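# Move blanking panel from bench into shelving's empty bay

## Task

Take the blanking panel off the work bench and set it so it sits entirely within the empty bay of the parts shelving. Then open the gripper and move the robot away from it. The panel must stay there on its own without the robot holding it, and the robot must not tip over or be left leaning.

## Robot and tools

ROBOT. A Hello Robot Stretch 4, a single-arm mobile manipulator about 1.6 m tall. It has an omni-wheel base (rim within 0.23 m of the base origin), a lift that slides up a mast, one arm that telescopes straight forward, a three-joint wrist (yaw, pitch, roll) and a two-finger gripper. A loose object may occasionally be nudged by some outside disturbance.

FRAMES. Base frame: origin on the floor beneath the base centre, x ahead, y to the left, z up. hand_pose is reported in this frame and marks a point between the open fingertips; with all wrist joints at 0 its axes line up with the base frame. The printed hand position may be somewhat wrong. The odometry frame is the base frame as it was when the scene began.

TOOL execute_actions. Argument "actions": a list holding exactly one action, or empty to just read state and images. Optional "cameras": list drawn from head_camera, head_left_camera, head_right_camera, wrist_camera, all; omitted, null or ["all"] gives every camera, [] gives none; an unknown name rejects the call. An action holds "base", "joints" or both, plus optional "pace" and "contact_limits"; alternatively it holds only "end_of_arm". All motions in one action start at once and may finish at different times.
- base: one command only, each a relative move from where the base last reported itself. {"translate_m": d} drives straight, forward positive, -2 to 2 m. {"strafe_m": d} slides sideways, left positive, -2 to 2 m. {"rotate_rad": d} spins in place, counter-clockwise (left) positive, -3.2 to 3.2 rad.
- joints: a single object keyed by joint name, each value an absolute target, not an offset. lift_m 0 to 1.2 (tolerance ±0.004). arm_m 0 to 0.55 extension (±0.004). wrist_yaw_rad -1.134 to 4.276 (±0.02; 0 points ahead, positive turns left, 3.14 is stowed back, above 3.4 the arm may obstruct). wrist_pitch_rad -1.117 to 4.259 (±0.05; 0 level, 1.57 pointing down). wrist_roll_rad -1.117 to 4.259 (±0.02; 0 keeps fingers side by side at equal height; positive turns clockwise when viewed from behind the hand). gripper_m -0.038 to 0.141, fingertip gap in metres; below 0 the fingers squeeze each other. A joint target outside its range is clipped and run, with a note; any other bad value or unknown key rejects the whole call and nothing moves.
- pace: "slow", "default", "fast" or "max" (default if absent). Base speeds 0.1/0.3/0.4/0.6 m/s and 1/2/3/4 rad/s respectively, further capped when lift_m exceeds 0.2 (down to 0.3 m/s and 1 rad/s at lift 1.2). Wrist speed is the same at all paces.
- contact_limits: only key arm_m, 0 (gentlest) to 0.75 (firmest), default 0.5; sets how much force the arm may apply before a contact_stop.
- end_of_arm: "enable_torque" re-powers any wrist or gripper motor that shut itself off; it then holds its current spot.
No action runs past 15 s. Any joint or base left out of an action may still be driving toward an earlier target without the statuses showing it. If a result reports a stop, later execute_actions, wait and finished_scene calls in the same reply are skipped.

TOOL wait: {"seconds": 0 to 10}; commands nothing, lets time pass, then returns state and images.
TOOL zoom_image: {"camera": name, "region": [x0, y0, x1, y1]} in pixels from the top-left of that camera's most recent full image, at most 504 by 504; gives a sharper close-up.
TOOL finished_scene: {"scene": current scene number}; closes the scene irreversibly once the last command has been held, and reports success. The goal must already be met and remain so. Replying with no tool call also ends things.

CAMERAS. head_camera sits atop the mast facing forward and downward; turn the base to look elsewhere. head_left_camera and head_right_camera are fisheyes beside it, aimed more steeply down, also showing base and arm. wrist_camera looks along the fingers, with the fingertips near the bottom of its image.

RESULT LINES. lidar_m: 12 rough distances (m) from the base origin, 30-degree sectors, first straight ahead then counter-clockwise (4th left, 7th rear, 10th right); "-" means nothing seen or closer than 0.25 m. It sees from about 0.15 m up to robot height (so table tops register), but can miss transparent items, thin legs and much behind. wrist_depth_mm: 7x7 grid of median depths, 100 to 2000 mm, read from top left, "-" for invalid; includes the robot's own body. base_odometry is wheel-based, heading -3.142 to 3.142, left positive; if turned_by_wheels and turned_by_imu disagree by over about 0.1 rad, the base likely slipped or struck something. base_tilt in degrees (forward and right positive) carries a fixed bias of up to about 1.5. base_status and joint_status: "done"; "off_target" (stopped short, may still push); "contact_stop_at_<key>" (hit something, part goes slack and may sag or roll); "limit_stop_at_<name>" including own_body and tilt (over 6 degrees lean: lift, arm, wheels go slack); "time_out"; "torque_fault" (wrist or gripper motor went limp; send enable_torque). After such stops the old target is dropped. on_its_own lists uncommanded behaviour; "held at" means the held target. motor_effort: percent of maximum, positive toward larger joint values, peak in brackets, noisy with fixed offsets; out-of-range rest effort suggests a load or contact. For wheel_0, wheel_1, wheel_2 positive means turning right.

GRIPPING. Command a gap smaller than the object to grasp; tighter values squeeze harder and pull it toward the wrist, opening pushes it out. Neither the reading nor "done" confirms a grasp; a firm squeeze (target 0 or above) shows in gripper_m effort. Fingertips pressed onto a surface can jam; lift to free them.

CAUTIONS. Start by sending lift_m 0.4 with wrist_yaw_rad 0 to unfold the wrist. Tilting the hand up (pitch below -0.2) with roll below -0.4 or above 4 risks own-body stops. Over 1 kg held with arm_m above 0.2 while driving or turning can tip the robot, especially at fast paces; steady pushing or pulling, a high gripper or a high contact limit also raise tip risk. Level-held loads over about 2 kg can fault the wrist. Avoid dropping the panel, slamming, hard collisions and heavy pushing. Time spent acting matters, thinking time does not, though the world keeps running while you reply.

Each tool is called after "Emit:" as name([rows], argument=value, ...), one row to a line, values as JSON.

## Session

Emit:
execute_actions(actions=[])

Scene clock: 0.00 s.
base_odometry: x=+0.000 y=+0.000 heading=+0.000 (m, m, rad; odometry frame)
turned_by_wheels: +0.000 (rad since the last result)
turned_by_imu: +0.000 (rad since the last result)
base_tilt: forward=-0.1 right=+0.0 (deg)
lidar_m: 1.30 1.95 1.80 2.29 1.37 1.18 1.16 1.17 2.26 1.91 2.08 1.30
base_status: not commanded
joint_positions: lift_m=+0.273 arm_m=+0.001 wrist_yaw_rad=+3.205 wrist_pitch_rad=-0.008 wrist_roll_rad=+0.003 gripper_m=+0.057
joint_status: not commanded
motor_effort: lift_m=+20 arm_m=-2 wrist_yaw_rad=+1 wrist_pitch_rad=-6 wrist_roll_rad=+2 gripper_m=-2 wheel_0=+0 wheel_1=-1 wheel_2=-1 (%)
hand_pose: x=-0.1219 y=+0.0690 z=+0.4531 quat_wxyz=(-0.032, +0.004, +0.001, +0.999) (m; base frame)
wrist_depth_mm: - - 137 1366 1255 1182 1098 / - - 136 1397 1281 1160 1098 / - 106 135 1366 1255 1182 1098 / - 124 141 1366 1229 1160 1078 / 202 1464 1499 1366 1205 1160 1098 / 213 1397 194 1366 213 1138 1078 / 211 1025 1098 153 1078 1078 1042
pictures: head_camera, head_left_camera, head_right_camera, wrist_camera
Images, in order (width x height): head_camera 420x560, head_left_camera 420x672, head_right_camera 420x672, wrist_camera 616x392.

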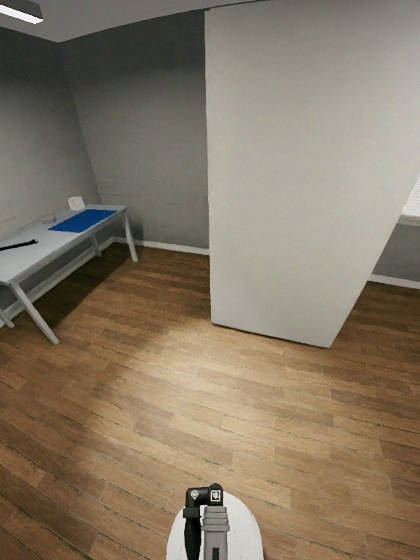

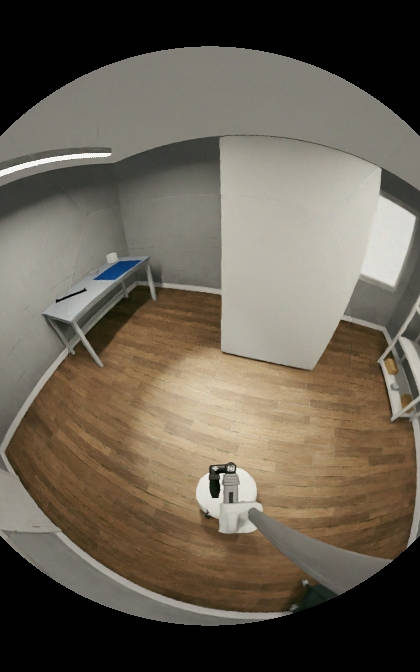

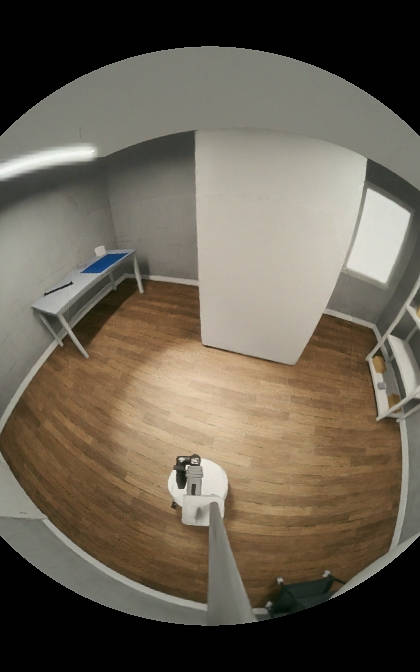

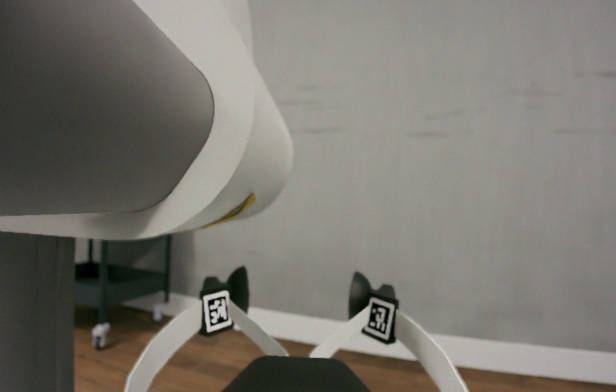

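Emit:
execute_actions([
  {"base":{"rotate_rad":0.4},"joints":{"lift_m":0.85,"wrist_yaw_rad":0}},
], cameras=[])

Emit:
execute_actions([
  {"base":{"translate_m":1.3},"pace":"fast"},
], cameras=[])

Emit:
execute_actions([
  {"base":{"rotate_rad":0.97}},
])

Scene clock: 6.90 s.
base_odometry: x=+0.000 y=+0.000 heading=+0.399 (m, m, rad; odometry frame)
turned_by_wheels: +0.399 (rad since the last result)
turned_by_imu: +0.404 (rad since the last result)
base_tilt: forward=-0.1 right=+0.1 (deg)
lidar_m: 2.09 1.81 2.46 1.48 1.20 1.17 1.16 1.40 2.15 1.97 1.32 1.27
base_status: done
joint_positions: lift_m=+0.850 arm_m=+0.001 wrist_yaw_rad=+0.000 wrist_pitch_rad=-0.008 wrist_roll_rad=+0.003 gripper_m=+0.057
joint_status: all done
motor_effort: lift_m=+23(23) arm_m=-1(1) wrist_yaw_rad=-1(5) wrist_pitch_rad=-6(7) wrist_roll_rad=+2(2) gripper_m=-3(2) wheel_0=-3(7) wheel_1=-4(10) wheel_2=-6(12) (%)
hand_pose: x=+0.4600 y=-0.0873 z=+1.0302 quat_wxyz=(+1.000, +0.001, -0.004, +0.000) (m; base frame)
wrist_depth_mm: - - - - - 1025 891 / - - - - - 1008 891 / - - - - - 1008 891 / - - - - - 1008 891 / 1708 1921 - - - 991 891 / 1921 - 194 - 213 976 866 / - - - 153 - 960 891
pictures: none
No camera images: the call's "cameras" was empty. Leave "cameras" out to get every camera's image.

Scene clock: 11.63 s.
base_odometry: x=+1.198 y=+0.505 heading=+0.399 (m, m, rad; odometry frame)
turned_by_wheels: +0.000 (rad since the last result)
turned_by_imu: -0.005 (rad since the last result)
base_tilt: forward=-0.1 right=+0.0 (deg)
lidar_m: 1.09 0.82 0.82 1.81 2.19 2.19 2.45 3.09 0.77 0.47 0.65 1.51
base_status: done
joint_positions: lift_m=+0.850 arm_m=+0.001 wrist_yaw_rad=+0.000 wrist_pitch_rad=-0.008 wrist_roll_rad=+0.003 gripper_m=+0.057
joint_status: not commanded
motor_effort: lift_m=+22(23) arm_m=-1(1) wrist_yaw_rad=+0(1) wrist_pitch_rad=-6(7) wrist_roll_rad=+2(2) gripper_m=-3(3) wheel_0=+2(9) wheel_1=+2(9) wheel_2=-4(17) (%)
hand_pose: x=+0.4600 y=-0.0874 z=+1.0303 quat_wxyz=(+1.000, +0.001, -0.004, +0.000) (m; base frame)
wrist_depth_mm: 1308 1499 1921 1661 1464 1205 1098 / 1336 1576 1921 1618 1430 1229 1098 / 1308 1537 1921 1618 1430 1205 1060 / 1366 1576 1863 1661 1397 1182 1078 / 1308 1464 1808 1661 1366 1160 1042 / 917 976 194 1537 214 1182 1042 / 707 788 1921 153 1366 1160 1042
pictures: none
No camera images: the call's "cameras" was empty. Leave "cameras" out to get every camera's image.

Scene clock: 13.30 s.
base_odometry: x=+1.198 y=+0.505 heading=+1.368 (m, m, rad; odometry frame)
turned_by_wheels: +0.969 (rad since the last result)
turned_by_imu: +0.986 (rad since the last result)
base_tilt: forward=+0.0 right=-0.1 (deg)
lidar_m: 0.84 0.92 2.20 2.18 2.35 2.77 0.92 0.50 0.60 1.50 1.17 0.87
base_status: done
joint_positions: lift_m=+0.850 arm_m=+0.001 wrist_yaw_rad=+0.000 wrist_pitch_rad=-0.008 wrist_roll_rad=+0.003 gripper_m=+0.057
joint_status: not commanded
motor_effort: lift_m=+22(22) arm_m=-1(2) wrist_yaw_rad=+0(0) wrist_pitch_rad=-6(7) wrist_roll_rad=+1(2) gripper_m=-2(2) wheel_0=-3(10) wheel_1=-3(9) wheel_2=-5(13) (%)
hand_pose: x=+0.4600 y=-0.0874 z=+1.0304 quat_wxyz=(+1.000, +0.001, -0.004, +0.000) (m; base frame)
wrist_depth_mm: 1537 1499 1464 1464 1397 1366 1397 / 1499 1499 1430 1464 1397 1366 1366 / 1537 1464 1464 1397 1397 1366 1366 / 1537 1464 1397 1397 1397 1366 1336 / 1499 1464 1430 1430 1397 1366 1336 / 1464 1499 193 1078 214 1138 1182 / 1430 654 699 153 676 750 778
pictures: head_camera, head_left_camera, head_right_camera, wrist_camera
Images, in order (width x height): head_camera 420x560, head_left_camera 420x672, head_right_camera 420x672, wrist_camera 616x392.

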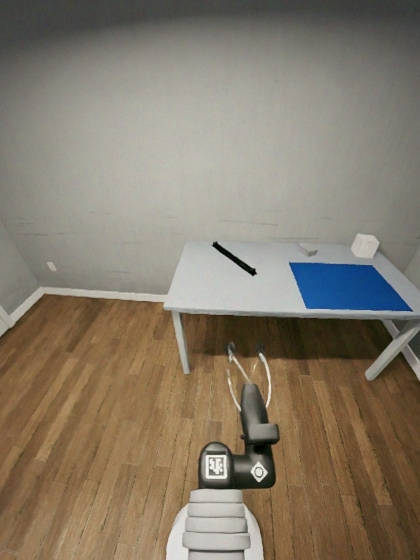

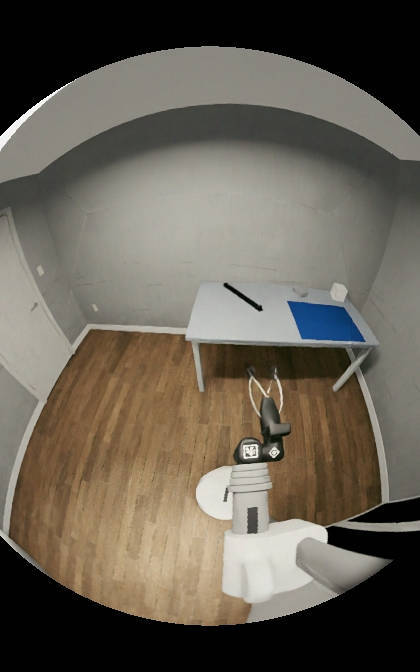

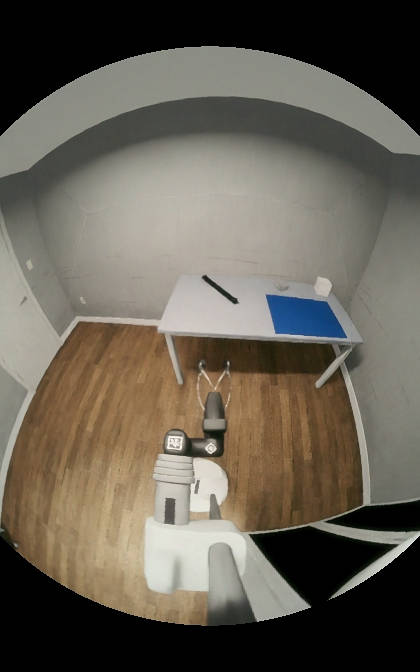

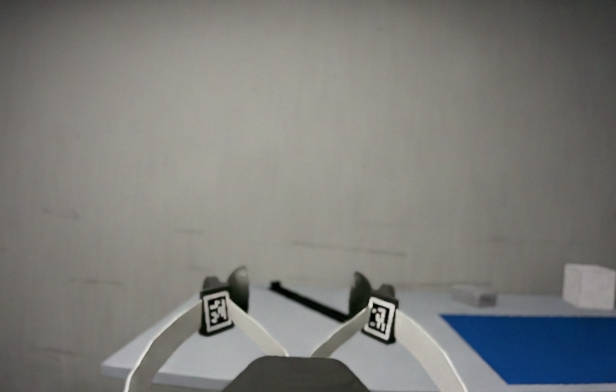

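Emit:
zoom_image(camera="head_camera", region=[180,220,300,300])

Emit:
execute_actions([
  {"base":{"translate_m":0.5},"joints":{"wrist_pitch_rad":1.57,"gripper_m":0.12,"lift_m":1.0,"arm_m":0.3}},
])

Region (180, 220, 300, 300) of head_camera's 420x560 image, scaled by 4.200, with more detail than that image has.

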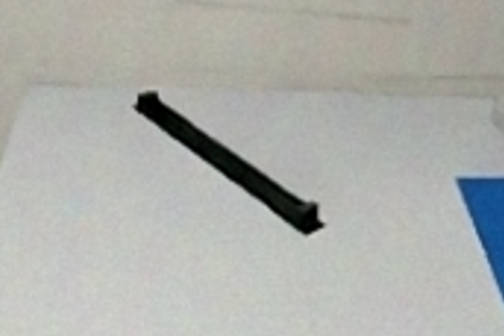

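Scene clock: 19.27 s.
base_odometry: x=+1.298 y=+0.995 heading=+1.368 (m, m, rad; odometry frame)
turned_by_wheels: +0.000 (rad since the last result)
turned_by_imu: -0.004 (rad since the last result)
base_tilt: forward=-0.1 right=+0.0 (deg)
lidar_m: 0.34 0.38 1.83 2.11 2.31 2.79 1.04 0.94 1.39 1.21 0.50 0.37
base_status: done
joint_positions: lift_m=+1.000 arm_m=+0.299 wrist_yaw_rad=+0.000 wrist_pitch_rad=+1.570 wrist_roll_rad=+0.003 gripper_m=+0.120
joint_status: all done
motor_effort: lift_m=+23(26) arm_m=+5(5) wrist_yaw_rad=+0(1) wrist_pitch_rad=+1(6) wrist_roll_rad=+1(2) gripper_m=+0(3) wheel_0=+2(7) wheel_1=+2(8) wheel_2=-5(14) (%)
hand_pose: x=+0.4704 y=-0.0874 z=+0.8895 quat_wxyz=(+0.707, +0.001, +0.707, -0.001) (m; base frame)
wrist_depth_mm: 345 349 349 351 351 351 355 / 345 347 349 349 353 353 357 / 345 345 349 351 353 353 357 / 343 345 351 349 351 355 359 / 343 345 349 351 351 351 355 / 347 349 351 349 220 351 355 / 1098 1078 621 149 351 353 355
pictures: head_camera, head_left_camera, head_right_camera, wrist_camera
Images, in order (width x height): head_camera 420x560, head_left_camera 420x672, head_right_camera 420x672, wrist_camera 616x392.

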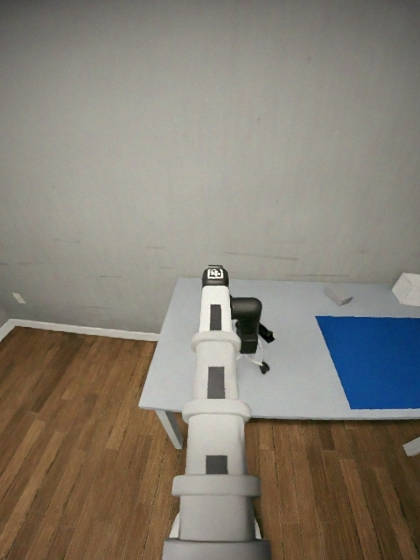

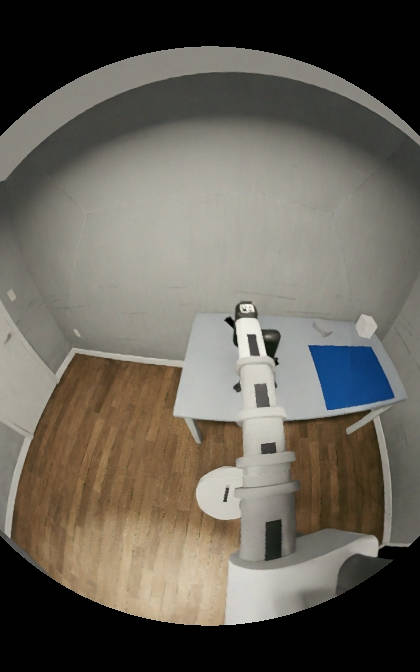

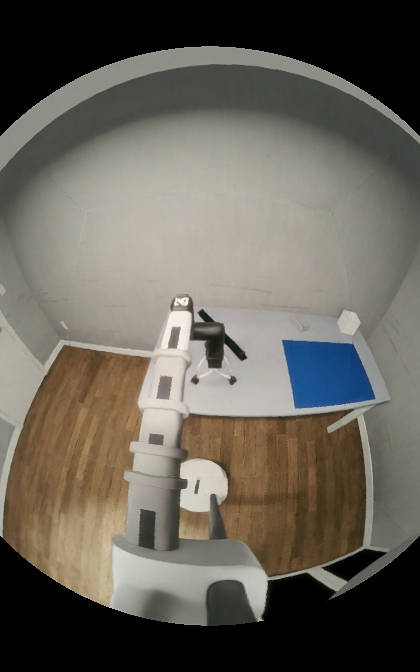

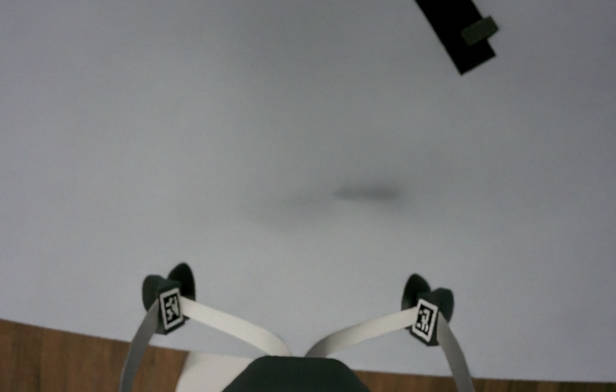

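Emit:
execute_actions([
  {"base":{"strafe_m":-0.07},"joints":{"arm_m":0.54,"wrist_roll_rad":-0.55}},
], cameras=[])

Emit:
execute_actions([
  {"base":{"translate_m":0.16},"joints":{"lift_m":0.93}},
])

Scene clock: 35.83 s.
base_odometry: x=+1.367 y=+0.981 heading=+1.368 (m, m, rad; odometry frame)
turned_by_wheels: +0.000 (rad since the last result)
turned_by_imu: -0.002 (rad since the last result)
base_tilt: forward=+0.0 right=+0.0 (deg)
lidar_m: 0.34 0.34 1.85 2.19 2.38 2.85 0.91 0.93 1.40 1.19 0.50 0.36
base_status: done
joint_positions: lift_m=+1.000 arm_m=+0.539 wrist_yaw_rad=+0.000 wrist_pitch_rad=+1.570 wrist_roll_rad=-0.550 gripper_m=+0.120
joint_status: all done
motor_effort: lift_m=+23(23) arm_m=+5(5) wrist_yaw_rad=+0(1) wrist_pitch_rad=+1(0) wrist_roll_rad=+1(4) gripper_m=-1(0) wheel_0=+1(12) wheel_1=-2(10) wheel_2=+0(5) (%)
hand_pose: x=+0.7103 y=-0.0874 z=+0.8895 quat_wxyz=(+0.681, -0.192, +0.680, +0.192) (m; base frame)
wrist_depth_mm: 349 351 351 351 353 353 353 / 349 349 347 349 353 353 355 / 345 349 351 351 353 353 351 / 345 349 351 349 351 351 351 / 345 347 347 351 349 351 353 / 347 349 349 351 220 353 351 / 345 349 349 149 351 355 353
pictures: none
No camera images: the call's "cameras" was empty. Leave "cameras" out to get every camera's image.

Scene clock: 37.73 s.
base_odometry: x=+1.399 y=+1.137 heading=+1.368 (m, m, rad; odometry frame)
turned_by_wheels: +0.000 (rad since the last result)
turned_by_imu: -0.001 (rad since the last result)
base_tilt: forward=-0.1 right=+0.0 (deg)
lidar_m: 0.25 0.25 0.30 2.15 2.34 2.96 1.09 1.10 1.54 0.66 0.26 0.25
base_status: done
joint_positions: lift_m=+0.930 arm_m=+0.539 wrist_yaw_rad=+0.000 wrist_pitch_rad=+1.570 wrist_roll_rad=-0.550 gripper_m=+0.120
joint_status: all done
motor_effort: lift_m=+18(17) arm_m=+4(5) wrist_yaw_rad=+0(0) wrist_pitch_rad=+1(1) wrist_roll_rad=+1(1) gripper_m=-1(0) wheel_0=+2(6) wheel_1=+4(7) wheel_2=-3(15) (%)
hand_pose: x=+0.7104 y=-0.0874 z=+0.8199 quat_wxyz=(+0.681, -0.192, +0.680, +0.192) (m; base frame)
wrist_depth_mm: 281 279 281 281 282 283 319 / 279 279 279 279 282 283 285 / 279 278 282 282 281 283 285 / 278 279 279 282 282 282 282 / 278 279 279 281 282 282 285 / 281 278 266 279 220 282 283 / 277 279 279 149 282 281 282
pictures: head_camera, head_left_camera, head_right_camera, wrist_camera
Images, in order (width x height): head_camera 420x560, head_left_camera 420x672, head_right_camera 420x672, wrist_camera 616x392.

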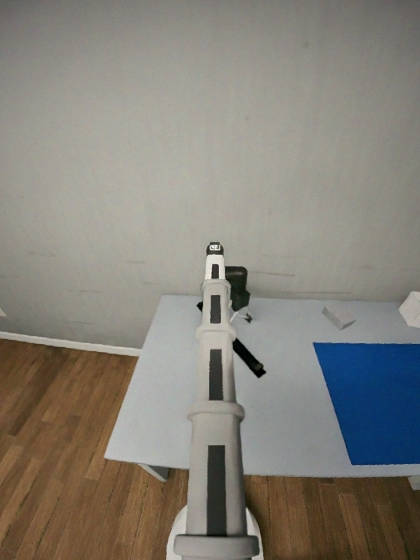

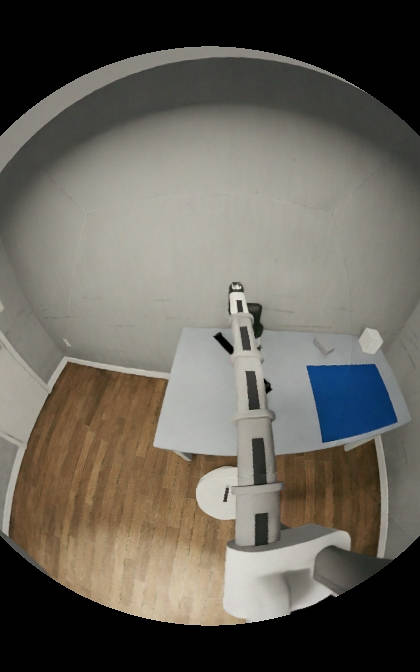

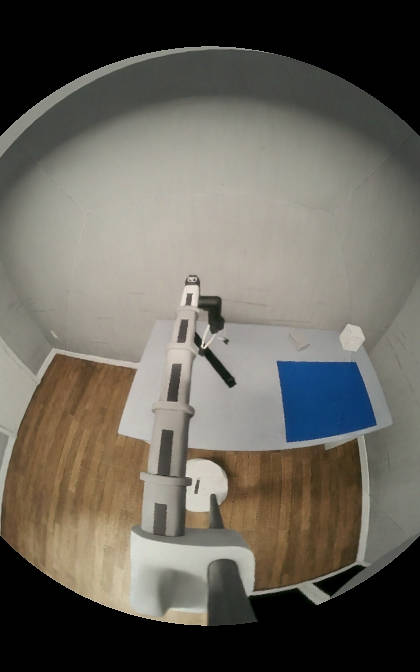

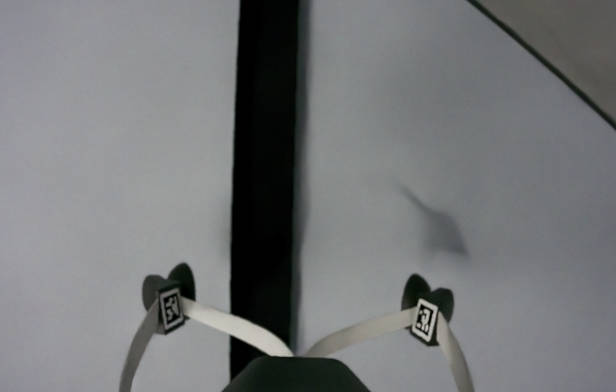

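Emit:
execute_actions([
  {"base":{"strafe_m":0.024},"joints":{"lift_m":0.885,"arm_m":0.525,"wrist_roll_rad":-0.52,"gripper_m":0.09}},
], cameras=["wrist_camera","head_right_camera"])

Scene clock: 42.33 s.
base_odometry: x=+1.375 y=+1.142 heading=+1.368 (m, m, rad; odometry frame)
turned_by_wheels: +0.000 (rad since the last result)
turned_by_imu: -0.002 (rad since the last result)
base_tilt: forward=+0.0 right=+0.0 (deg)
lidar_m: 0.25 0.25 0.31 2.15 2.35 2.95 1.08 1.12 1.57 0.70 0.29 0.25
base_status: done
joint_positions: lift_m=+0.886 arm_m=+0.526 wrist_yaw_rad=-0.001 wrist_pitch_rad=+1.573 wrist_roll_rad=-0.520 gripper_m=+0.090
joint_status: all done
motor_effort: lift_m=+7(16) arm_m=-4(5) wrist_yaw_rad=+2(2) wrist_pitch_rad=-8(9) wrist_roll_rad=+2(4) gripper_m=-5(7) wheel_0=-1(9) wheel_1=+1(14) wheel_2=+0(2) (%)
hand_pose: x=+0.6960 y=-0.0874 z=+0.7758 quat_wxyz=(+0.683, -0.182, +0.684, +0.182) (m; base frame)
wrist_depth_mm: 241 242 242 241 245 246 248 / 241 240 243 242 244 245 247 / 240 242 242 240 245 246 245 / 239 242 242 241 243 246 246 / 240 239 242 241 244 246 246 / 238 240 241 241 217 245 246 / 237 241 241 239 242 244 245
pictures: head_right_camera, wrist_camera
Images, in order (width x height): head_right_camera 420x672, wrist_camera 616x392.

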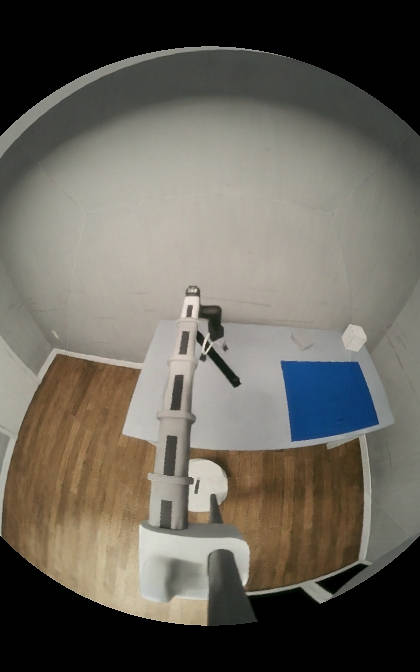

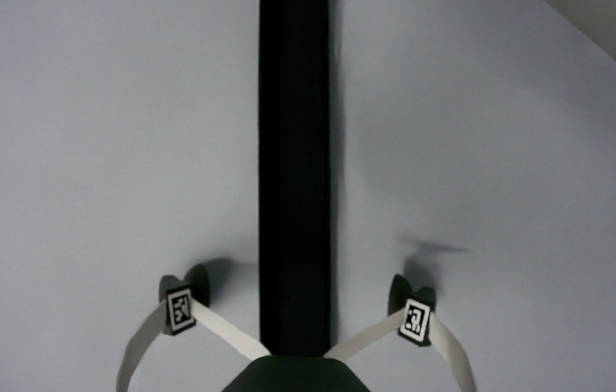

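Emit:
execute_actions([
  {"joints":{"lift_m":0.896,"gripper_m":0.0},"pace":"slow"},
], cameras=["wrist_camera"])

Emit:
execute_actions([
  {"joints":{"lift_m":0.93},"pace":"slow"},
], cameras=["wrist_camera"])

Scene clock: 49.13 s.
base_odometry: x=+1.375 y=+1.142 heading=+1.368 (m, m, rad; odometry frame)
turned_by_wheels: +0.000 (rad since the last result)
turned_by_imu: -0.002 (rad since the last result)
base_tilt: forward=-0.1 right=-0.1 (deg)
lidar_m: 0.25 0.25 0.30 2.13 2.34 2.95 1.08 1.08 1.57 0.64 0.29 0.25
base_status: not commanded
joint_positions: lift_m=+0.896 arm_m=+0.526 wrist_yaw_rad=+0.000 wrist_pitch_rad=+1.570 wrist_roll_rad=-0.520 gripper_m=+0.001
joint_status: all done
motor_effort: lift_m=+23(22) arm_m=-5(5) wrist_yaw_rad=+1(2) wrist_pitch_rad=+1(8) wrist_roll_rad=+3(3) gripper_m=-23(23) wheel_0=-1(1) wheel_1=+1(1) wheel_2=+0(0) (%)
hand_pose: x=+0.6969 y=-0.0874 z=+0.7855 quat_wxyz=(+0.684, -0.182, +0.683, +0.182) (m; base frame)
wrist_depth_mm: 246 246 246 238 250 249 250 / 244 246 246 240 249 248 250 / 245 245 246 238 247 248 250 / 243 246 246 237 248 250 248 / 244 245 246 237 247 248 249 / 245 246 190 236 248 247 249 / 243 244 246 235 246 248 249
pictures: wrist_camera
Images, in order (width x height): wrist_camera 616x392.

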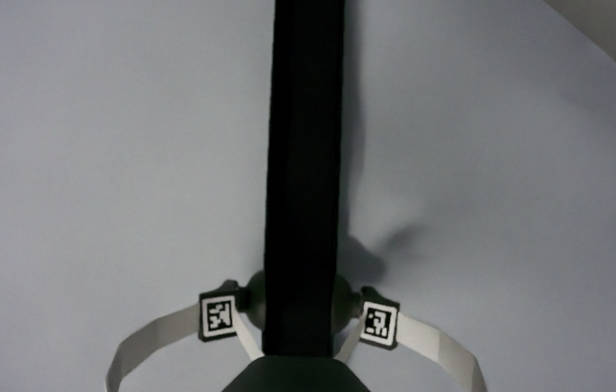

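Scene clock: 50.23 s.
base_odometry: x=+1.375 y=+1.142 heading=+1.368 (m, m, rad; odometry frame)
turned_by_wheels: +0.000 (rad since the last result)
turned_by_imu: +0.000 (rad since the last result)
base_tilt: forward=+0.0 right=-0.1 (deg)
lidar_m: 0.25 0.25 0.30 2.14 2.35 2.95 1.09 1.10 1.57 0.69 0.28 0.25
base_status: not commanded
joint_positions: lift_m=+0.930 arm_m=+0.526 wrist_yaw_rad=+0.000 wrist_pitch_rad=+1.570 wrist_roll_rad=-0.520 gripper_m=+0.001
joint_status: all done
motor_effort: lift_m=+24(25) arm_m=-4(5) wrist_yaw_rad=+1(1) wrist_pitch_rad=+1(0) wrist_roll_rad=+3(3) gripper_m=-23(24) wheel_0=-1(1) wheel_1=+1(1) wheel_2=+0(0) (%)
hand_pose: x=+0.6969 y=-0.0874 z=+0.8195 quat_wxyz=(+0.684, -0.182, +0.683, +0.182) (m; base frame)
wrist_depth_mm: 278 278 279 238 283 283 325 / 278 278 281 238 283 283 285 / 279 279 279 237 281 285 283 / 278 279 279 237 281 281 283 / 277 279 279 236 282 282 282 / 277 279 189 237 281 283 283 / 278 277 278 236 281 282 285
pictures: wrist_camera
Images, in order (width x height): wrist_camera 616x392.

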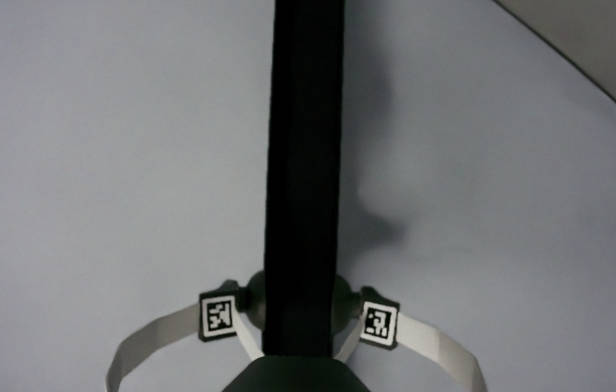

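Emit:
execute_actions([
  {"base":{"translate_m":-0.35},"joints":{"lift_m":0.97,"arm_m":0.15,"wrist_roll_rad":1.57}},
], cameras=[])

Emit:
execute_actions([
  {"base":{"strafe_m":0.75}},
], cameras=[])

Emit:
execute_actions([
  {"base":{"rotate_rad":3.04},"pace":"slow"},
])

Scene clock: 57.40 s.
base_odometry: x=+1.305 y=+0.799 heading=+1.368 (m, m, rad; odometry frame)
turned_by_wheels: +0.000 (rad since the last result)
turned_by_imu: -0.001 (rad since the last result)
base_tilt: forward=-0.1 right=+0.0 (deg)
lidar_m: 0.26 0.28 2.08 2.18 2.38 2.83 0.90 0.77 1.12 1.47 0.40 0.33
base_status: done
joint_positions: lift_m=+0.970 arm_m=+0.151 wrist_yaw_rad=+0.000 wrist_pitch_rad=+1.570 wrist_roll_rad=+1.569 gripper_m=+0.001
joint_status: all done
motor_effort: lift_m=+23(22) arm_m=-5(5) wrist_yaw_rad=+1(0) wrist_pitch_rad=+0(1) wrist_roll_rad=+3(8) gripper_m=-23(23) wheel_0=-3(8) wheel_1=-3(10) wheel_2=+5(16) (%)
hand_pose: x=+0.3219 y=-0.0874 z=+0.8595 quat_wxyz=(+0.500, +0.500, +0.500, -0.500) (m; base frame)
wrist_depth_mm: 314 1060 1060 238 1098 1098 1098 / 315 1060 1078 239 1098 1098 1118 / 322 1060 1098 239 1078 1118 1098 / 334 1042 1078 237 904 1098 1078 / 1060 1060 1060 236 866 866 1098 / 1025 1042 189 236 866 1078 1098 / 1060 809 1060 237 1060 1078 1118
pictures: none
No camera images: the call's "cameras" was empty. Leave "cameras" out to get every camera's image.

Scene clock: 61.23 s.
base_odometry: x=+0.571 y=+0.950 heading=+1.368 (m, m, rad; odometry frame)
turned_by_wheels: +0.000 (rad since the last result)
turned_by_imu: -0.004 (rad since the last result)
base_tilt: forward=+0.0 right=+0.1 (deg)
lidar_m: 0.26 0.29 1.48 1.41 1.57 2.20 3.10 1.39 1.22 2.02 0.42 0.34
base_status: done
joint_positions: lift_m=+0.970 arm_m=+0.151 wrist_yaw_rad=+0.000 wrist_pitch_rad=+1.570 wrist_roll_rad=+1.569 gripper_m=+0.001
joint_status: not commanded
motor_effort: lift_m=+22(23) arm_m=-5(5) wrist_yaw_rad=+1(1) wrist_pitch_rad=+0(1) wrist_roll_rad=+4(4) gripper_m=-23(23) wheel_0=-2(10) wheel_1=+3(10) wheel_2=+0(3) (%)
hand_pose: x=+0.3219 y=-0.0874 z=+0.8596 quat_wxyz=(+0.500, +0.500, +0.500, -0.500) (m; base frame)
wrist_depth_mm: 1042 1060 1078 238 1098 1118 1118 / 1060 1060 1060 238 1118 1078 1118 / 1060 1042 1042 237 1098 1098 1118 / 1008 1042 1042 237 917 1098 1098 / 1042 1060 1060 238 866 878 1098 / 1042 1025 190 236 878 1060 1078 / 1042 1025 1060 236 1078 1060 1098
pictures: none
No camera images: the call's "cameras" was empty. Leave "cameras" out to get every camera's image.

Scene clock: 65.57 s.
base_odometry: x=+0.571 y=+0.950 heading=-1.876 (m, m, rad; odometry frame)
turned_by_wheels: +3.039 (rad since the last result)
turned_by_imu: +3.091 (rad since the last result)
base_tilt: forward=-0.1 right=+0.1 (deg)
lidar_m: 0.28 0.28 1.20 2.24 0.89 0.71 1.40 1.46 1.52 1.42 0.43 0.34
base_status: done
joint_positions: lift_m=+0.970 arm_m=+0.151 wrist_yaw_rad=+0.000 wrist_pitch_rad=+1.570 wrist_roll_rad=+1.569 gripper_m=+0.001
joint_status: not commanded
motor_effort: lift_m=+22(22) arm_m=-5(5) wrist_yaw_rad=+1(1) wrist_pitch_rad=+0(0) wrist_roll_rad=+4(4) gripper_m=-23(22) wheel_0=-3(5) wheel_1=-5(4) wheel_2=-8(11) (%)
hand_pose: x=+0.3220 y=-0.0874 z=+0.8596 quat_wxyz=(+0.500, +0.500, +0.500, -0.500) (m; base frame)
wrist_depth_mm: 1042 1060 1060 240 1098 1118 1098 / 1042 1042 1060 237 1060 1078 1118 / 1060 1060 1078 238 1098 1118 1118 / 1060 1042 1078 238 891 1078 1118 / 1060 1060 1060 237 878 878 1078 / 1042 1042 190 236 866 1060 1098 / 1042 1042 1042 236 1078 1098 1078
pictures: head_camera, head_left_camera, head_right_camera, wrist_camera
Images, in order (width x height): head_camera 420x560, head_left_camera 420x672, head_right_camera 420x672, wrist_camera 616x392.

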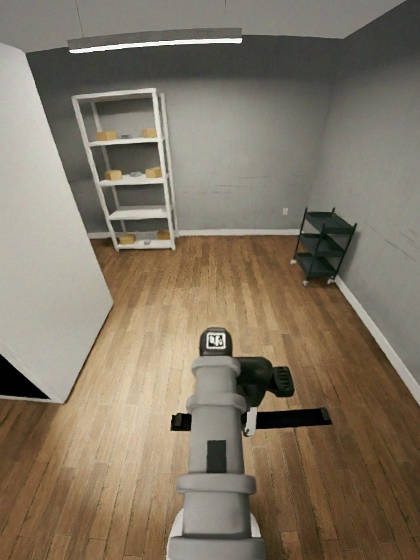

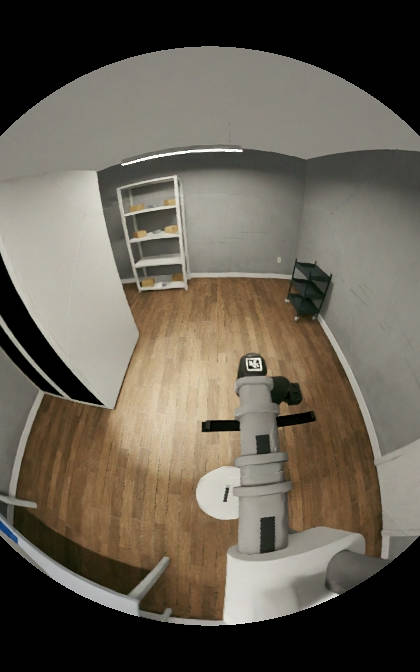

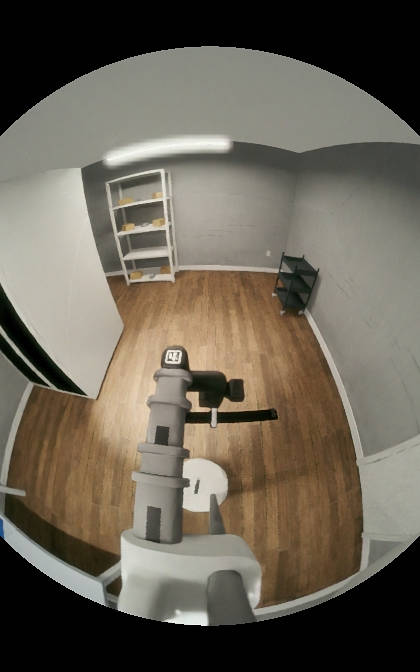

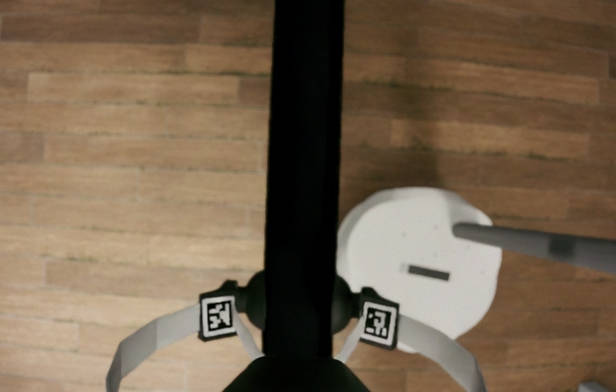

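Emit:
execute_actions([
  {"base":{"translate_m":2.0},"joints":{"lift_m":0.68,"arm_m":0.05,"wrist_pitch_rad":1.0},"pace":"fast"},
], cameras=["head_camera","head_left_camera"])

Scene clock: 75.33 s.
base_odometry: x=-0.031 y=-0.957 heading=-1.876 (m, m, rad; odometry frame)
turned_by_wheels: +0.000 (rad since the last result)
turned_by_imu: -0.008 (rad since the last result)
base_tilt: forward=-0.1 right=+0.0 (deg)
lidar_m: 0.34 0.36 1.15 1.29 1.09 1.48 3.32 2.14 1.51 1.00 1.05 0.39
base_status: done
joint_positions: lift_m=+0.680 arm_m=+0.051 wrist_yaw_rad=+0.000 wrist_pitch_rad=+1.002 wrist_roll_rad=+1.570 gripper_m=+0.001
joint_status: all done
motor_effort: lift_m=+19(25) arm_m=-5(6) wrist_yaw_rad=+1(0) wrist_pitch_rad=-5(8) wrist_roll_rad=+4(3) gripper_m=-22(23) wheel_0=+2(9) wheel_1=+3(12) wheel_2=-4(16) (%)
hand_pose: x=+0.3771 y=-0.0874 z=+0.6153 quat_wxyz=(+0.621, +0.620, +0.340, -0.339) (m; base frame)
wrist_depth_mm: 931 1138 1118 240 831 732 676 / 946 1138 1098 237 831 732 654 / 960 1138 1078 237 820 723 661 / 960 1138 1098 237 809 723 661 / 946 1160 1060 236 820 715 654 / 946 1118 189 236 211 707 500 / 946 1078 1042 237 778 676 654
pictures: head_camera, head_left_camera
Images, in order (width x height): head_camera 420x560, head_left_camera 420x672.

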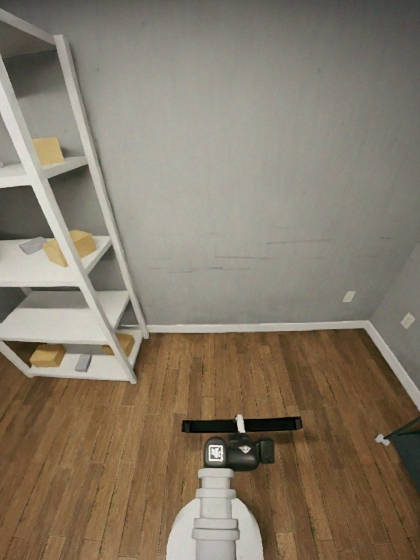

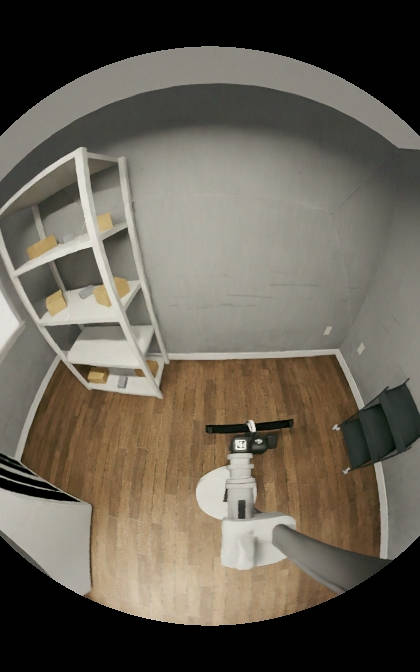

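Pillar is abreast; move forward first.

Emit:
execute_actions([
  {"base":{"translate_m":0.25},"joints":{"arm_m":0}},
], cameras=[])

Emit:
execute_actions([
  {"base":{"strafe_m":0.7}},
])

Scene clock: 80.20 s.
base_odometry: x=-0.106 y=-1.195 heading=-1.876 (m, m, rad; odometry frame)
turned_by_wheels: +0.000 (rad since the last result)
turned_by_imu: -0.002 (rad since the last result)
base_tilt: forward=-0.1 right=+0.1 (deg)
lidar_m: 0.31 0.31 0.79 2.24 1.19 1.49 3.64 2.12 1.51 0.98 0.45 0.34
base_status: done
joint_positions: lift_m=+0.680 arm_m=+0.001 wrist_yaw_rad=+0.000 wrist_pitch_rad=+1.002 wrist_roll_rad=+1.570 gripper_m=+0.001
joint_status: all done
motor_effort: lift_m=+19(19) arm_m=-5(5) wrist_yaw_rad=+1(0) wrist_pitch_rad=-5(6) wrist_roll_rad=+3(4) gripper_m=-24(24) wheel_0=+3(8) wheel_1=+3(7) wheel_2=-5(15) (%)
hand_pose: x=+0.3275 y=-0.0874 z=+0.6153 quat_wxyz=(+0.621, +0.620, +0.340, -0.339) (m; base frame)
wrist_depth_mm: 750 904 1078 238 831 732 668 / 768 917 1078 238 820 741 676 / 768 946 1042 237 820 723 661 / 778 946 1078 237 831 732 668 / 788 946 1098 237 809 723 480 / 778 904 189 236 212 715 480 / 768 878 1042 236 778 683 480
pictures: none
No camera images: the call's "cameras" was empty. Leave "cameras" out to get every camera's image.

Scene clock: 83.87 s.
base_odometry: x=+0.562 y=-1.406 heading=-1.876 (m, m, rad; odometry frame)
turned_by_wheels: +0.000 (rad since the last result)
turned_by_imu: -0.003 (rad since the last result)
base_tilt: forward=-0.2 right=+0.0 (deg)
lidar_m: 0.26 0.32 0.80 1.50 0.82 0.67 1.40 3.11 2.25 1.72 0.46 0.33
base_status: done
joint_positions: lift_m=+0.680 arm_m=+0.001 wrist_yaw_rad=+0.000 wrist_pitch_rad=+1.002 wrist_roll_rad=+1.570 gripper_m=+0.001
joint_status: not commanded
motor_effort: lift_m=+20(20) arm_m=-5(5) wrist_yaw_rad=+1(1) wrist_pitch_rad=-6(5) wrist_roll_rad=+3(3) gripper_m=-23(24) wheel_0=-2(12) wheel_1=+1(9) wheel_2=+0(4) (%)
hand_pose: x=+0.3275 y=-0.0874 z=+0.6152 quat_wxyz=(+0.621, +0.620, +0.340, -0.339) (m; base frame)
wrist_depth_mm: 759 917 1078 238 831 732 668 / 750 917 1078 237 820 715 668 / 768 904 1060 239 831 732 661 / 732 904 1025 237 809 732 654 / 338 410 554 236 809 707 477 / 539 442 189 236 212 715 480 / 539 427 960 236 778 668 480
pictures: head_camera, head_left_camera, head_right_camera, wrist_camera
Images, in order (width x height): head_camera 420x560, head_left_camera 420x672, head_right_camera 420x672, wrist_camera 616x392.

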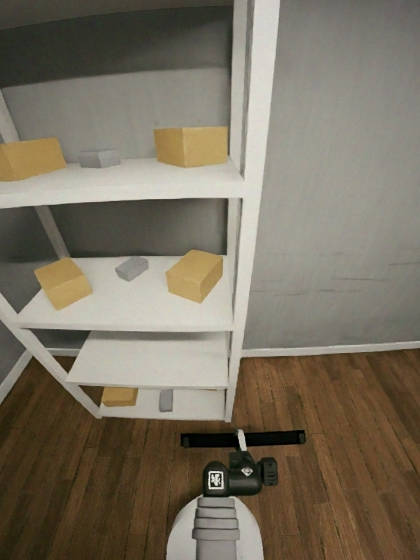

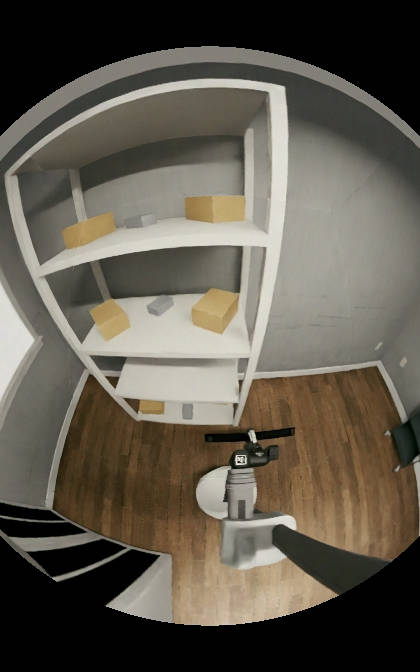

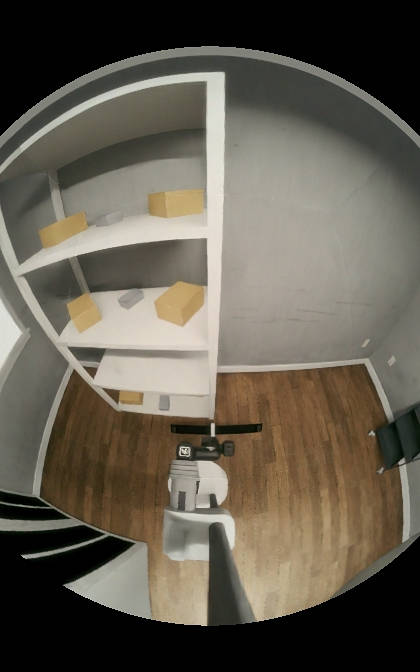

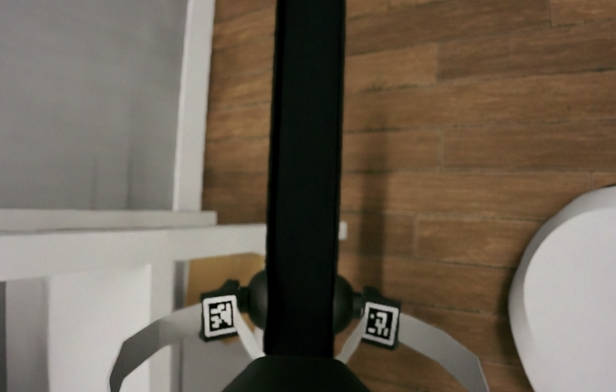

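Emit:
execute_actions([
  {"base":{"strafe_m":0.38},"joints":{"arm_m":0.1,"lift_m":0.62,"wrist_pitch_rad":0.75}},
])

Scene clock: 91.57 s.
base_odometry: x=+0.924 y=-1.520 heading=-1.876 (m, m, rad; odometry frame)
turned_by_wheels: +0.000 (rad since the last result)
turned_by_imu: -0.003 (rad since the last result)
base_tilt: forward=+0.0 right=-0.1 (deg)
lidar_m: 0.46 0.52 1.22 1.16 0.80 0.58 0.54 3.66 2.64 2.10 1.52 0.49
base_status: done
joint_positions: lift_m=+0.620 arm_m=+0.099 wrist_yaw_rad=+0.000 wrist_pitch_rad=+0.753 wrist_roll_rad=+1.570 gripper_m=+0.001
joint_status: all done
motor_effort: lift_m=+20(23) arm_m=+5(5) wrist_yaw_rad=+0(2) wrist_pitch_rad=-7(11) wrist_roll_rad=+3(3) gripper_m=-23(23) wheel_0=-2(10) wheel_1=+1(9) wheel_2=+0(0) (%)
hand_pose: x=+0.4807 y=-0.0874 z=+0.6011 quat_wxyz=(+0.658, +0.657, +0.260, -0.260) (m; base frame)
wrist_depth_mm: 609 621 433 239 878 691 640 / 615 634 421 238 759 691 634 / 615 615 410 237 750 683 627 / 627 597 407 237 768 676 621 / 615 603 404 236 732 676 627 / 609 591 189 236 211 683 621 / 615 512 394 236 683 654 615
pictures: head_camera, head_left_camera, head_right_camera, wrist_camera
Images, in order (width x height): head_camera 420x560, head_left_camera 420x672, head_right_camera 420x672, wrist_camera 616x392.

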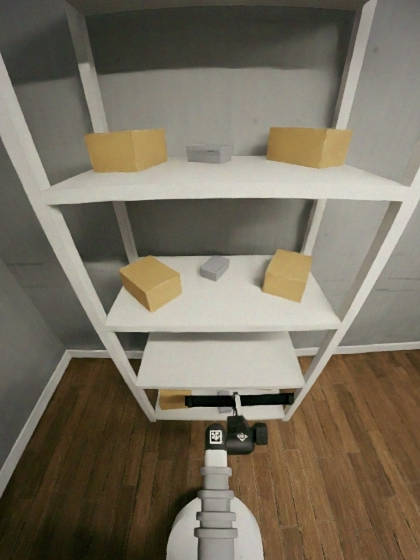

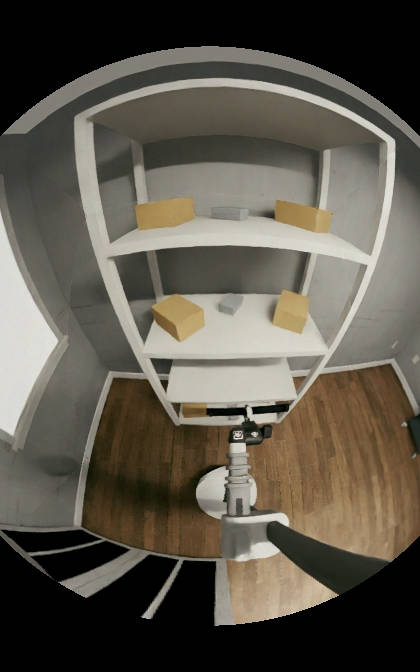

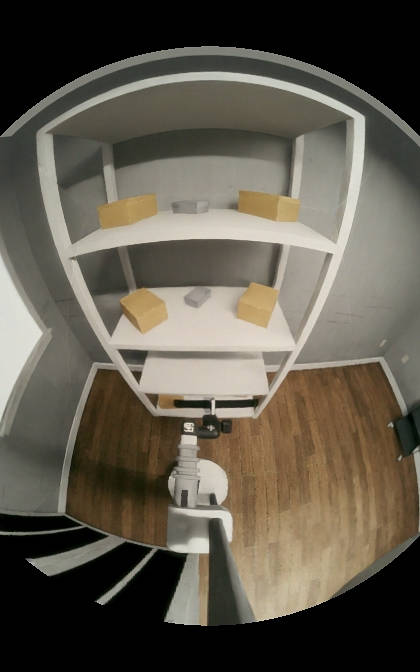

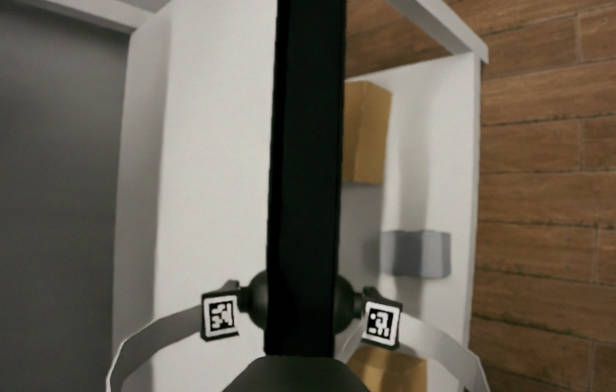

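Emit:
execute_actions([
  {"base":{"strafe_m":0.06},"joints":{"lift_m":0.635}},
], cameras=[])

Emit:
execute_actions([
  {"joints":{"arm_m":0.37},"contact_limits":{"arm_m":0.2}},
], cameras=["head_camera","wrist_camera"])

Scene clock: 95.93 s.
base_odometry: x=+0.981 y=-1.538 heading=-1.876 (m, m, rad; odometry frame)
turned_by_wheels: +0.000 (rad since the last result)
turned_by_imu: -0.002 (rad since the last result)
base_tilt: forward=-0.1 right=-0.2 (deg)
lidar_m: 0.43 0.48 1.16 1.08 0.84 0.60 0.54 3.75 2.68 2.17 1.54 0.49
base_status: done
joint_positions: lift_m=+0.635 arm_m=+0.099 wrist_yaw_rad=+0.000 wrist_pitch_rad=+0.753 wrist_roll_rad=+1.570 gripper_m=+0.001
joint_status: all done
motor_effort: lift_m=+24(26) arm_m=+5(5) wrist_yaw_rad=+0(1) wrist_pitch_rad=-7(7) wrist_roll_rad=+3(4) gripper_m=-23(23) wheel_0=-2(10) wheel_1=+1(5) wheel_2=+0(0) (%)
hand_pose: x=+0.4807 y=-0.0874 z=+0.6158 quat_wxyz=(+0.658, +0.657, +0.260, -0.260) (m; base frame)
wrist_depth_mm: 609 654 455 238 866 699 647 / 603 654 449 238 750 699 640 / 609 647 442 238 768 691 640 / 615 640 439 236 798 691 634 / 615 627 430 236 778 683 627 / 609 621 189 236 212 676 627 / 609 544 421 236 654 661 627
pictures: none
No camera images: the call's "cameras" was empty. Leave "cameras" out to get every camera's image.

Scene clock: 97.87 s.
base_odometry: x=+0.981 y=-1.538 heading=-1.876 (m, m, rad; odometry frame)
turned_by_wheels: +0.000 (rad since the last result)
turned_by_imu: -0.001 (rad since the last result)
base_tilt: forward=-0.1 right=+0.0 (deg)
lidar_m: 0.51 0.57 1.12 1.09 0.85 0.59 0.54 3.77 2.74 2.16 1.57 0.55
base_status: not commanded
joint_positions: lift_m=+0.635 arm_m=+0.369 wrist_yaw_rad=+0.000 wrist_pitch_rad=+0.752 wrist_roll_rad=+1.570 gripper_m=+0.001
joint_status: all done
motor_effort: lift_m=+24(24) arm_m=+5(4) wrist_yaw_rad=+0(0) wrist_pitch_rad=-7(7) wrist_roll_rad=+3(3) gripper_m=-23(23) wheel_0=-2(2) wheel_1=+1(1) wheel_2=+0(0) (%)
contact_limits: arm_m 0.2
hand_pose: x=+0.7507 y=-0.0874 z=+0.6158 quat_wxyz=(+0.658, +0.657, +0.260, -0.260) (m; base frame)
wrist_depth_mm: 392 452 455 238 274 228 - / 392 462 442 238 272 225 203 / 397 455 439 237 271 226 200 / 399 455 436 237 271 224 199 / 397 455 430 238 266 222 197 / 397 445 189 237 211 220 199 / 397 427 424 237 253 204 -
pictures: head_camera, wrist_camera
Images, in order (width x height): head_camera 420x560, wrist_camera 616x392.

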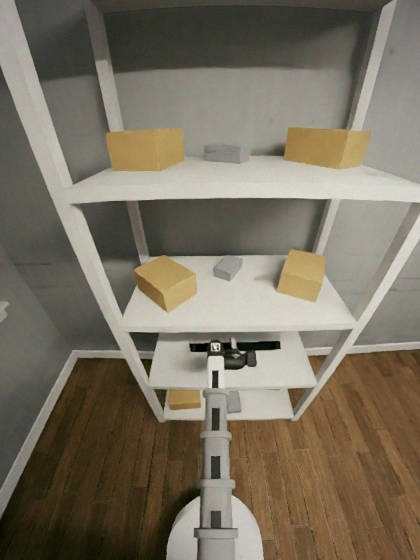

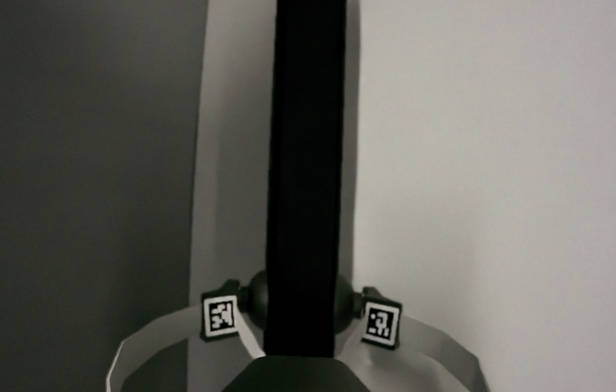

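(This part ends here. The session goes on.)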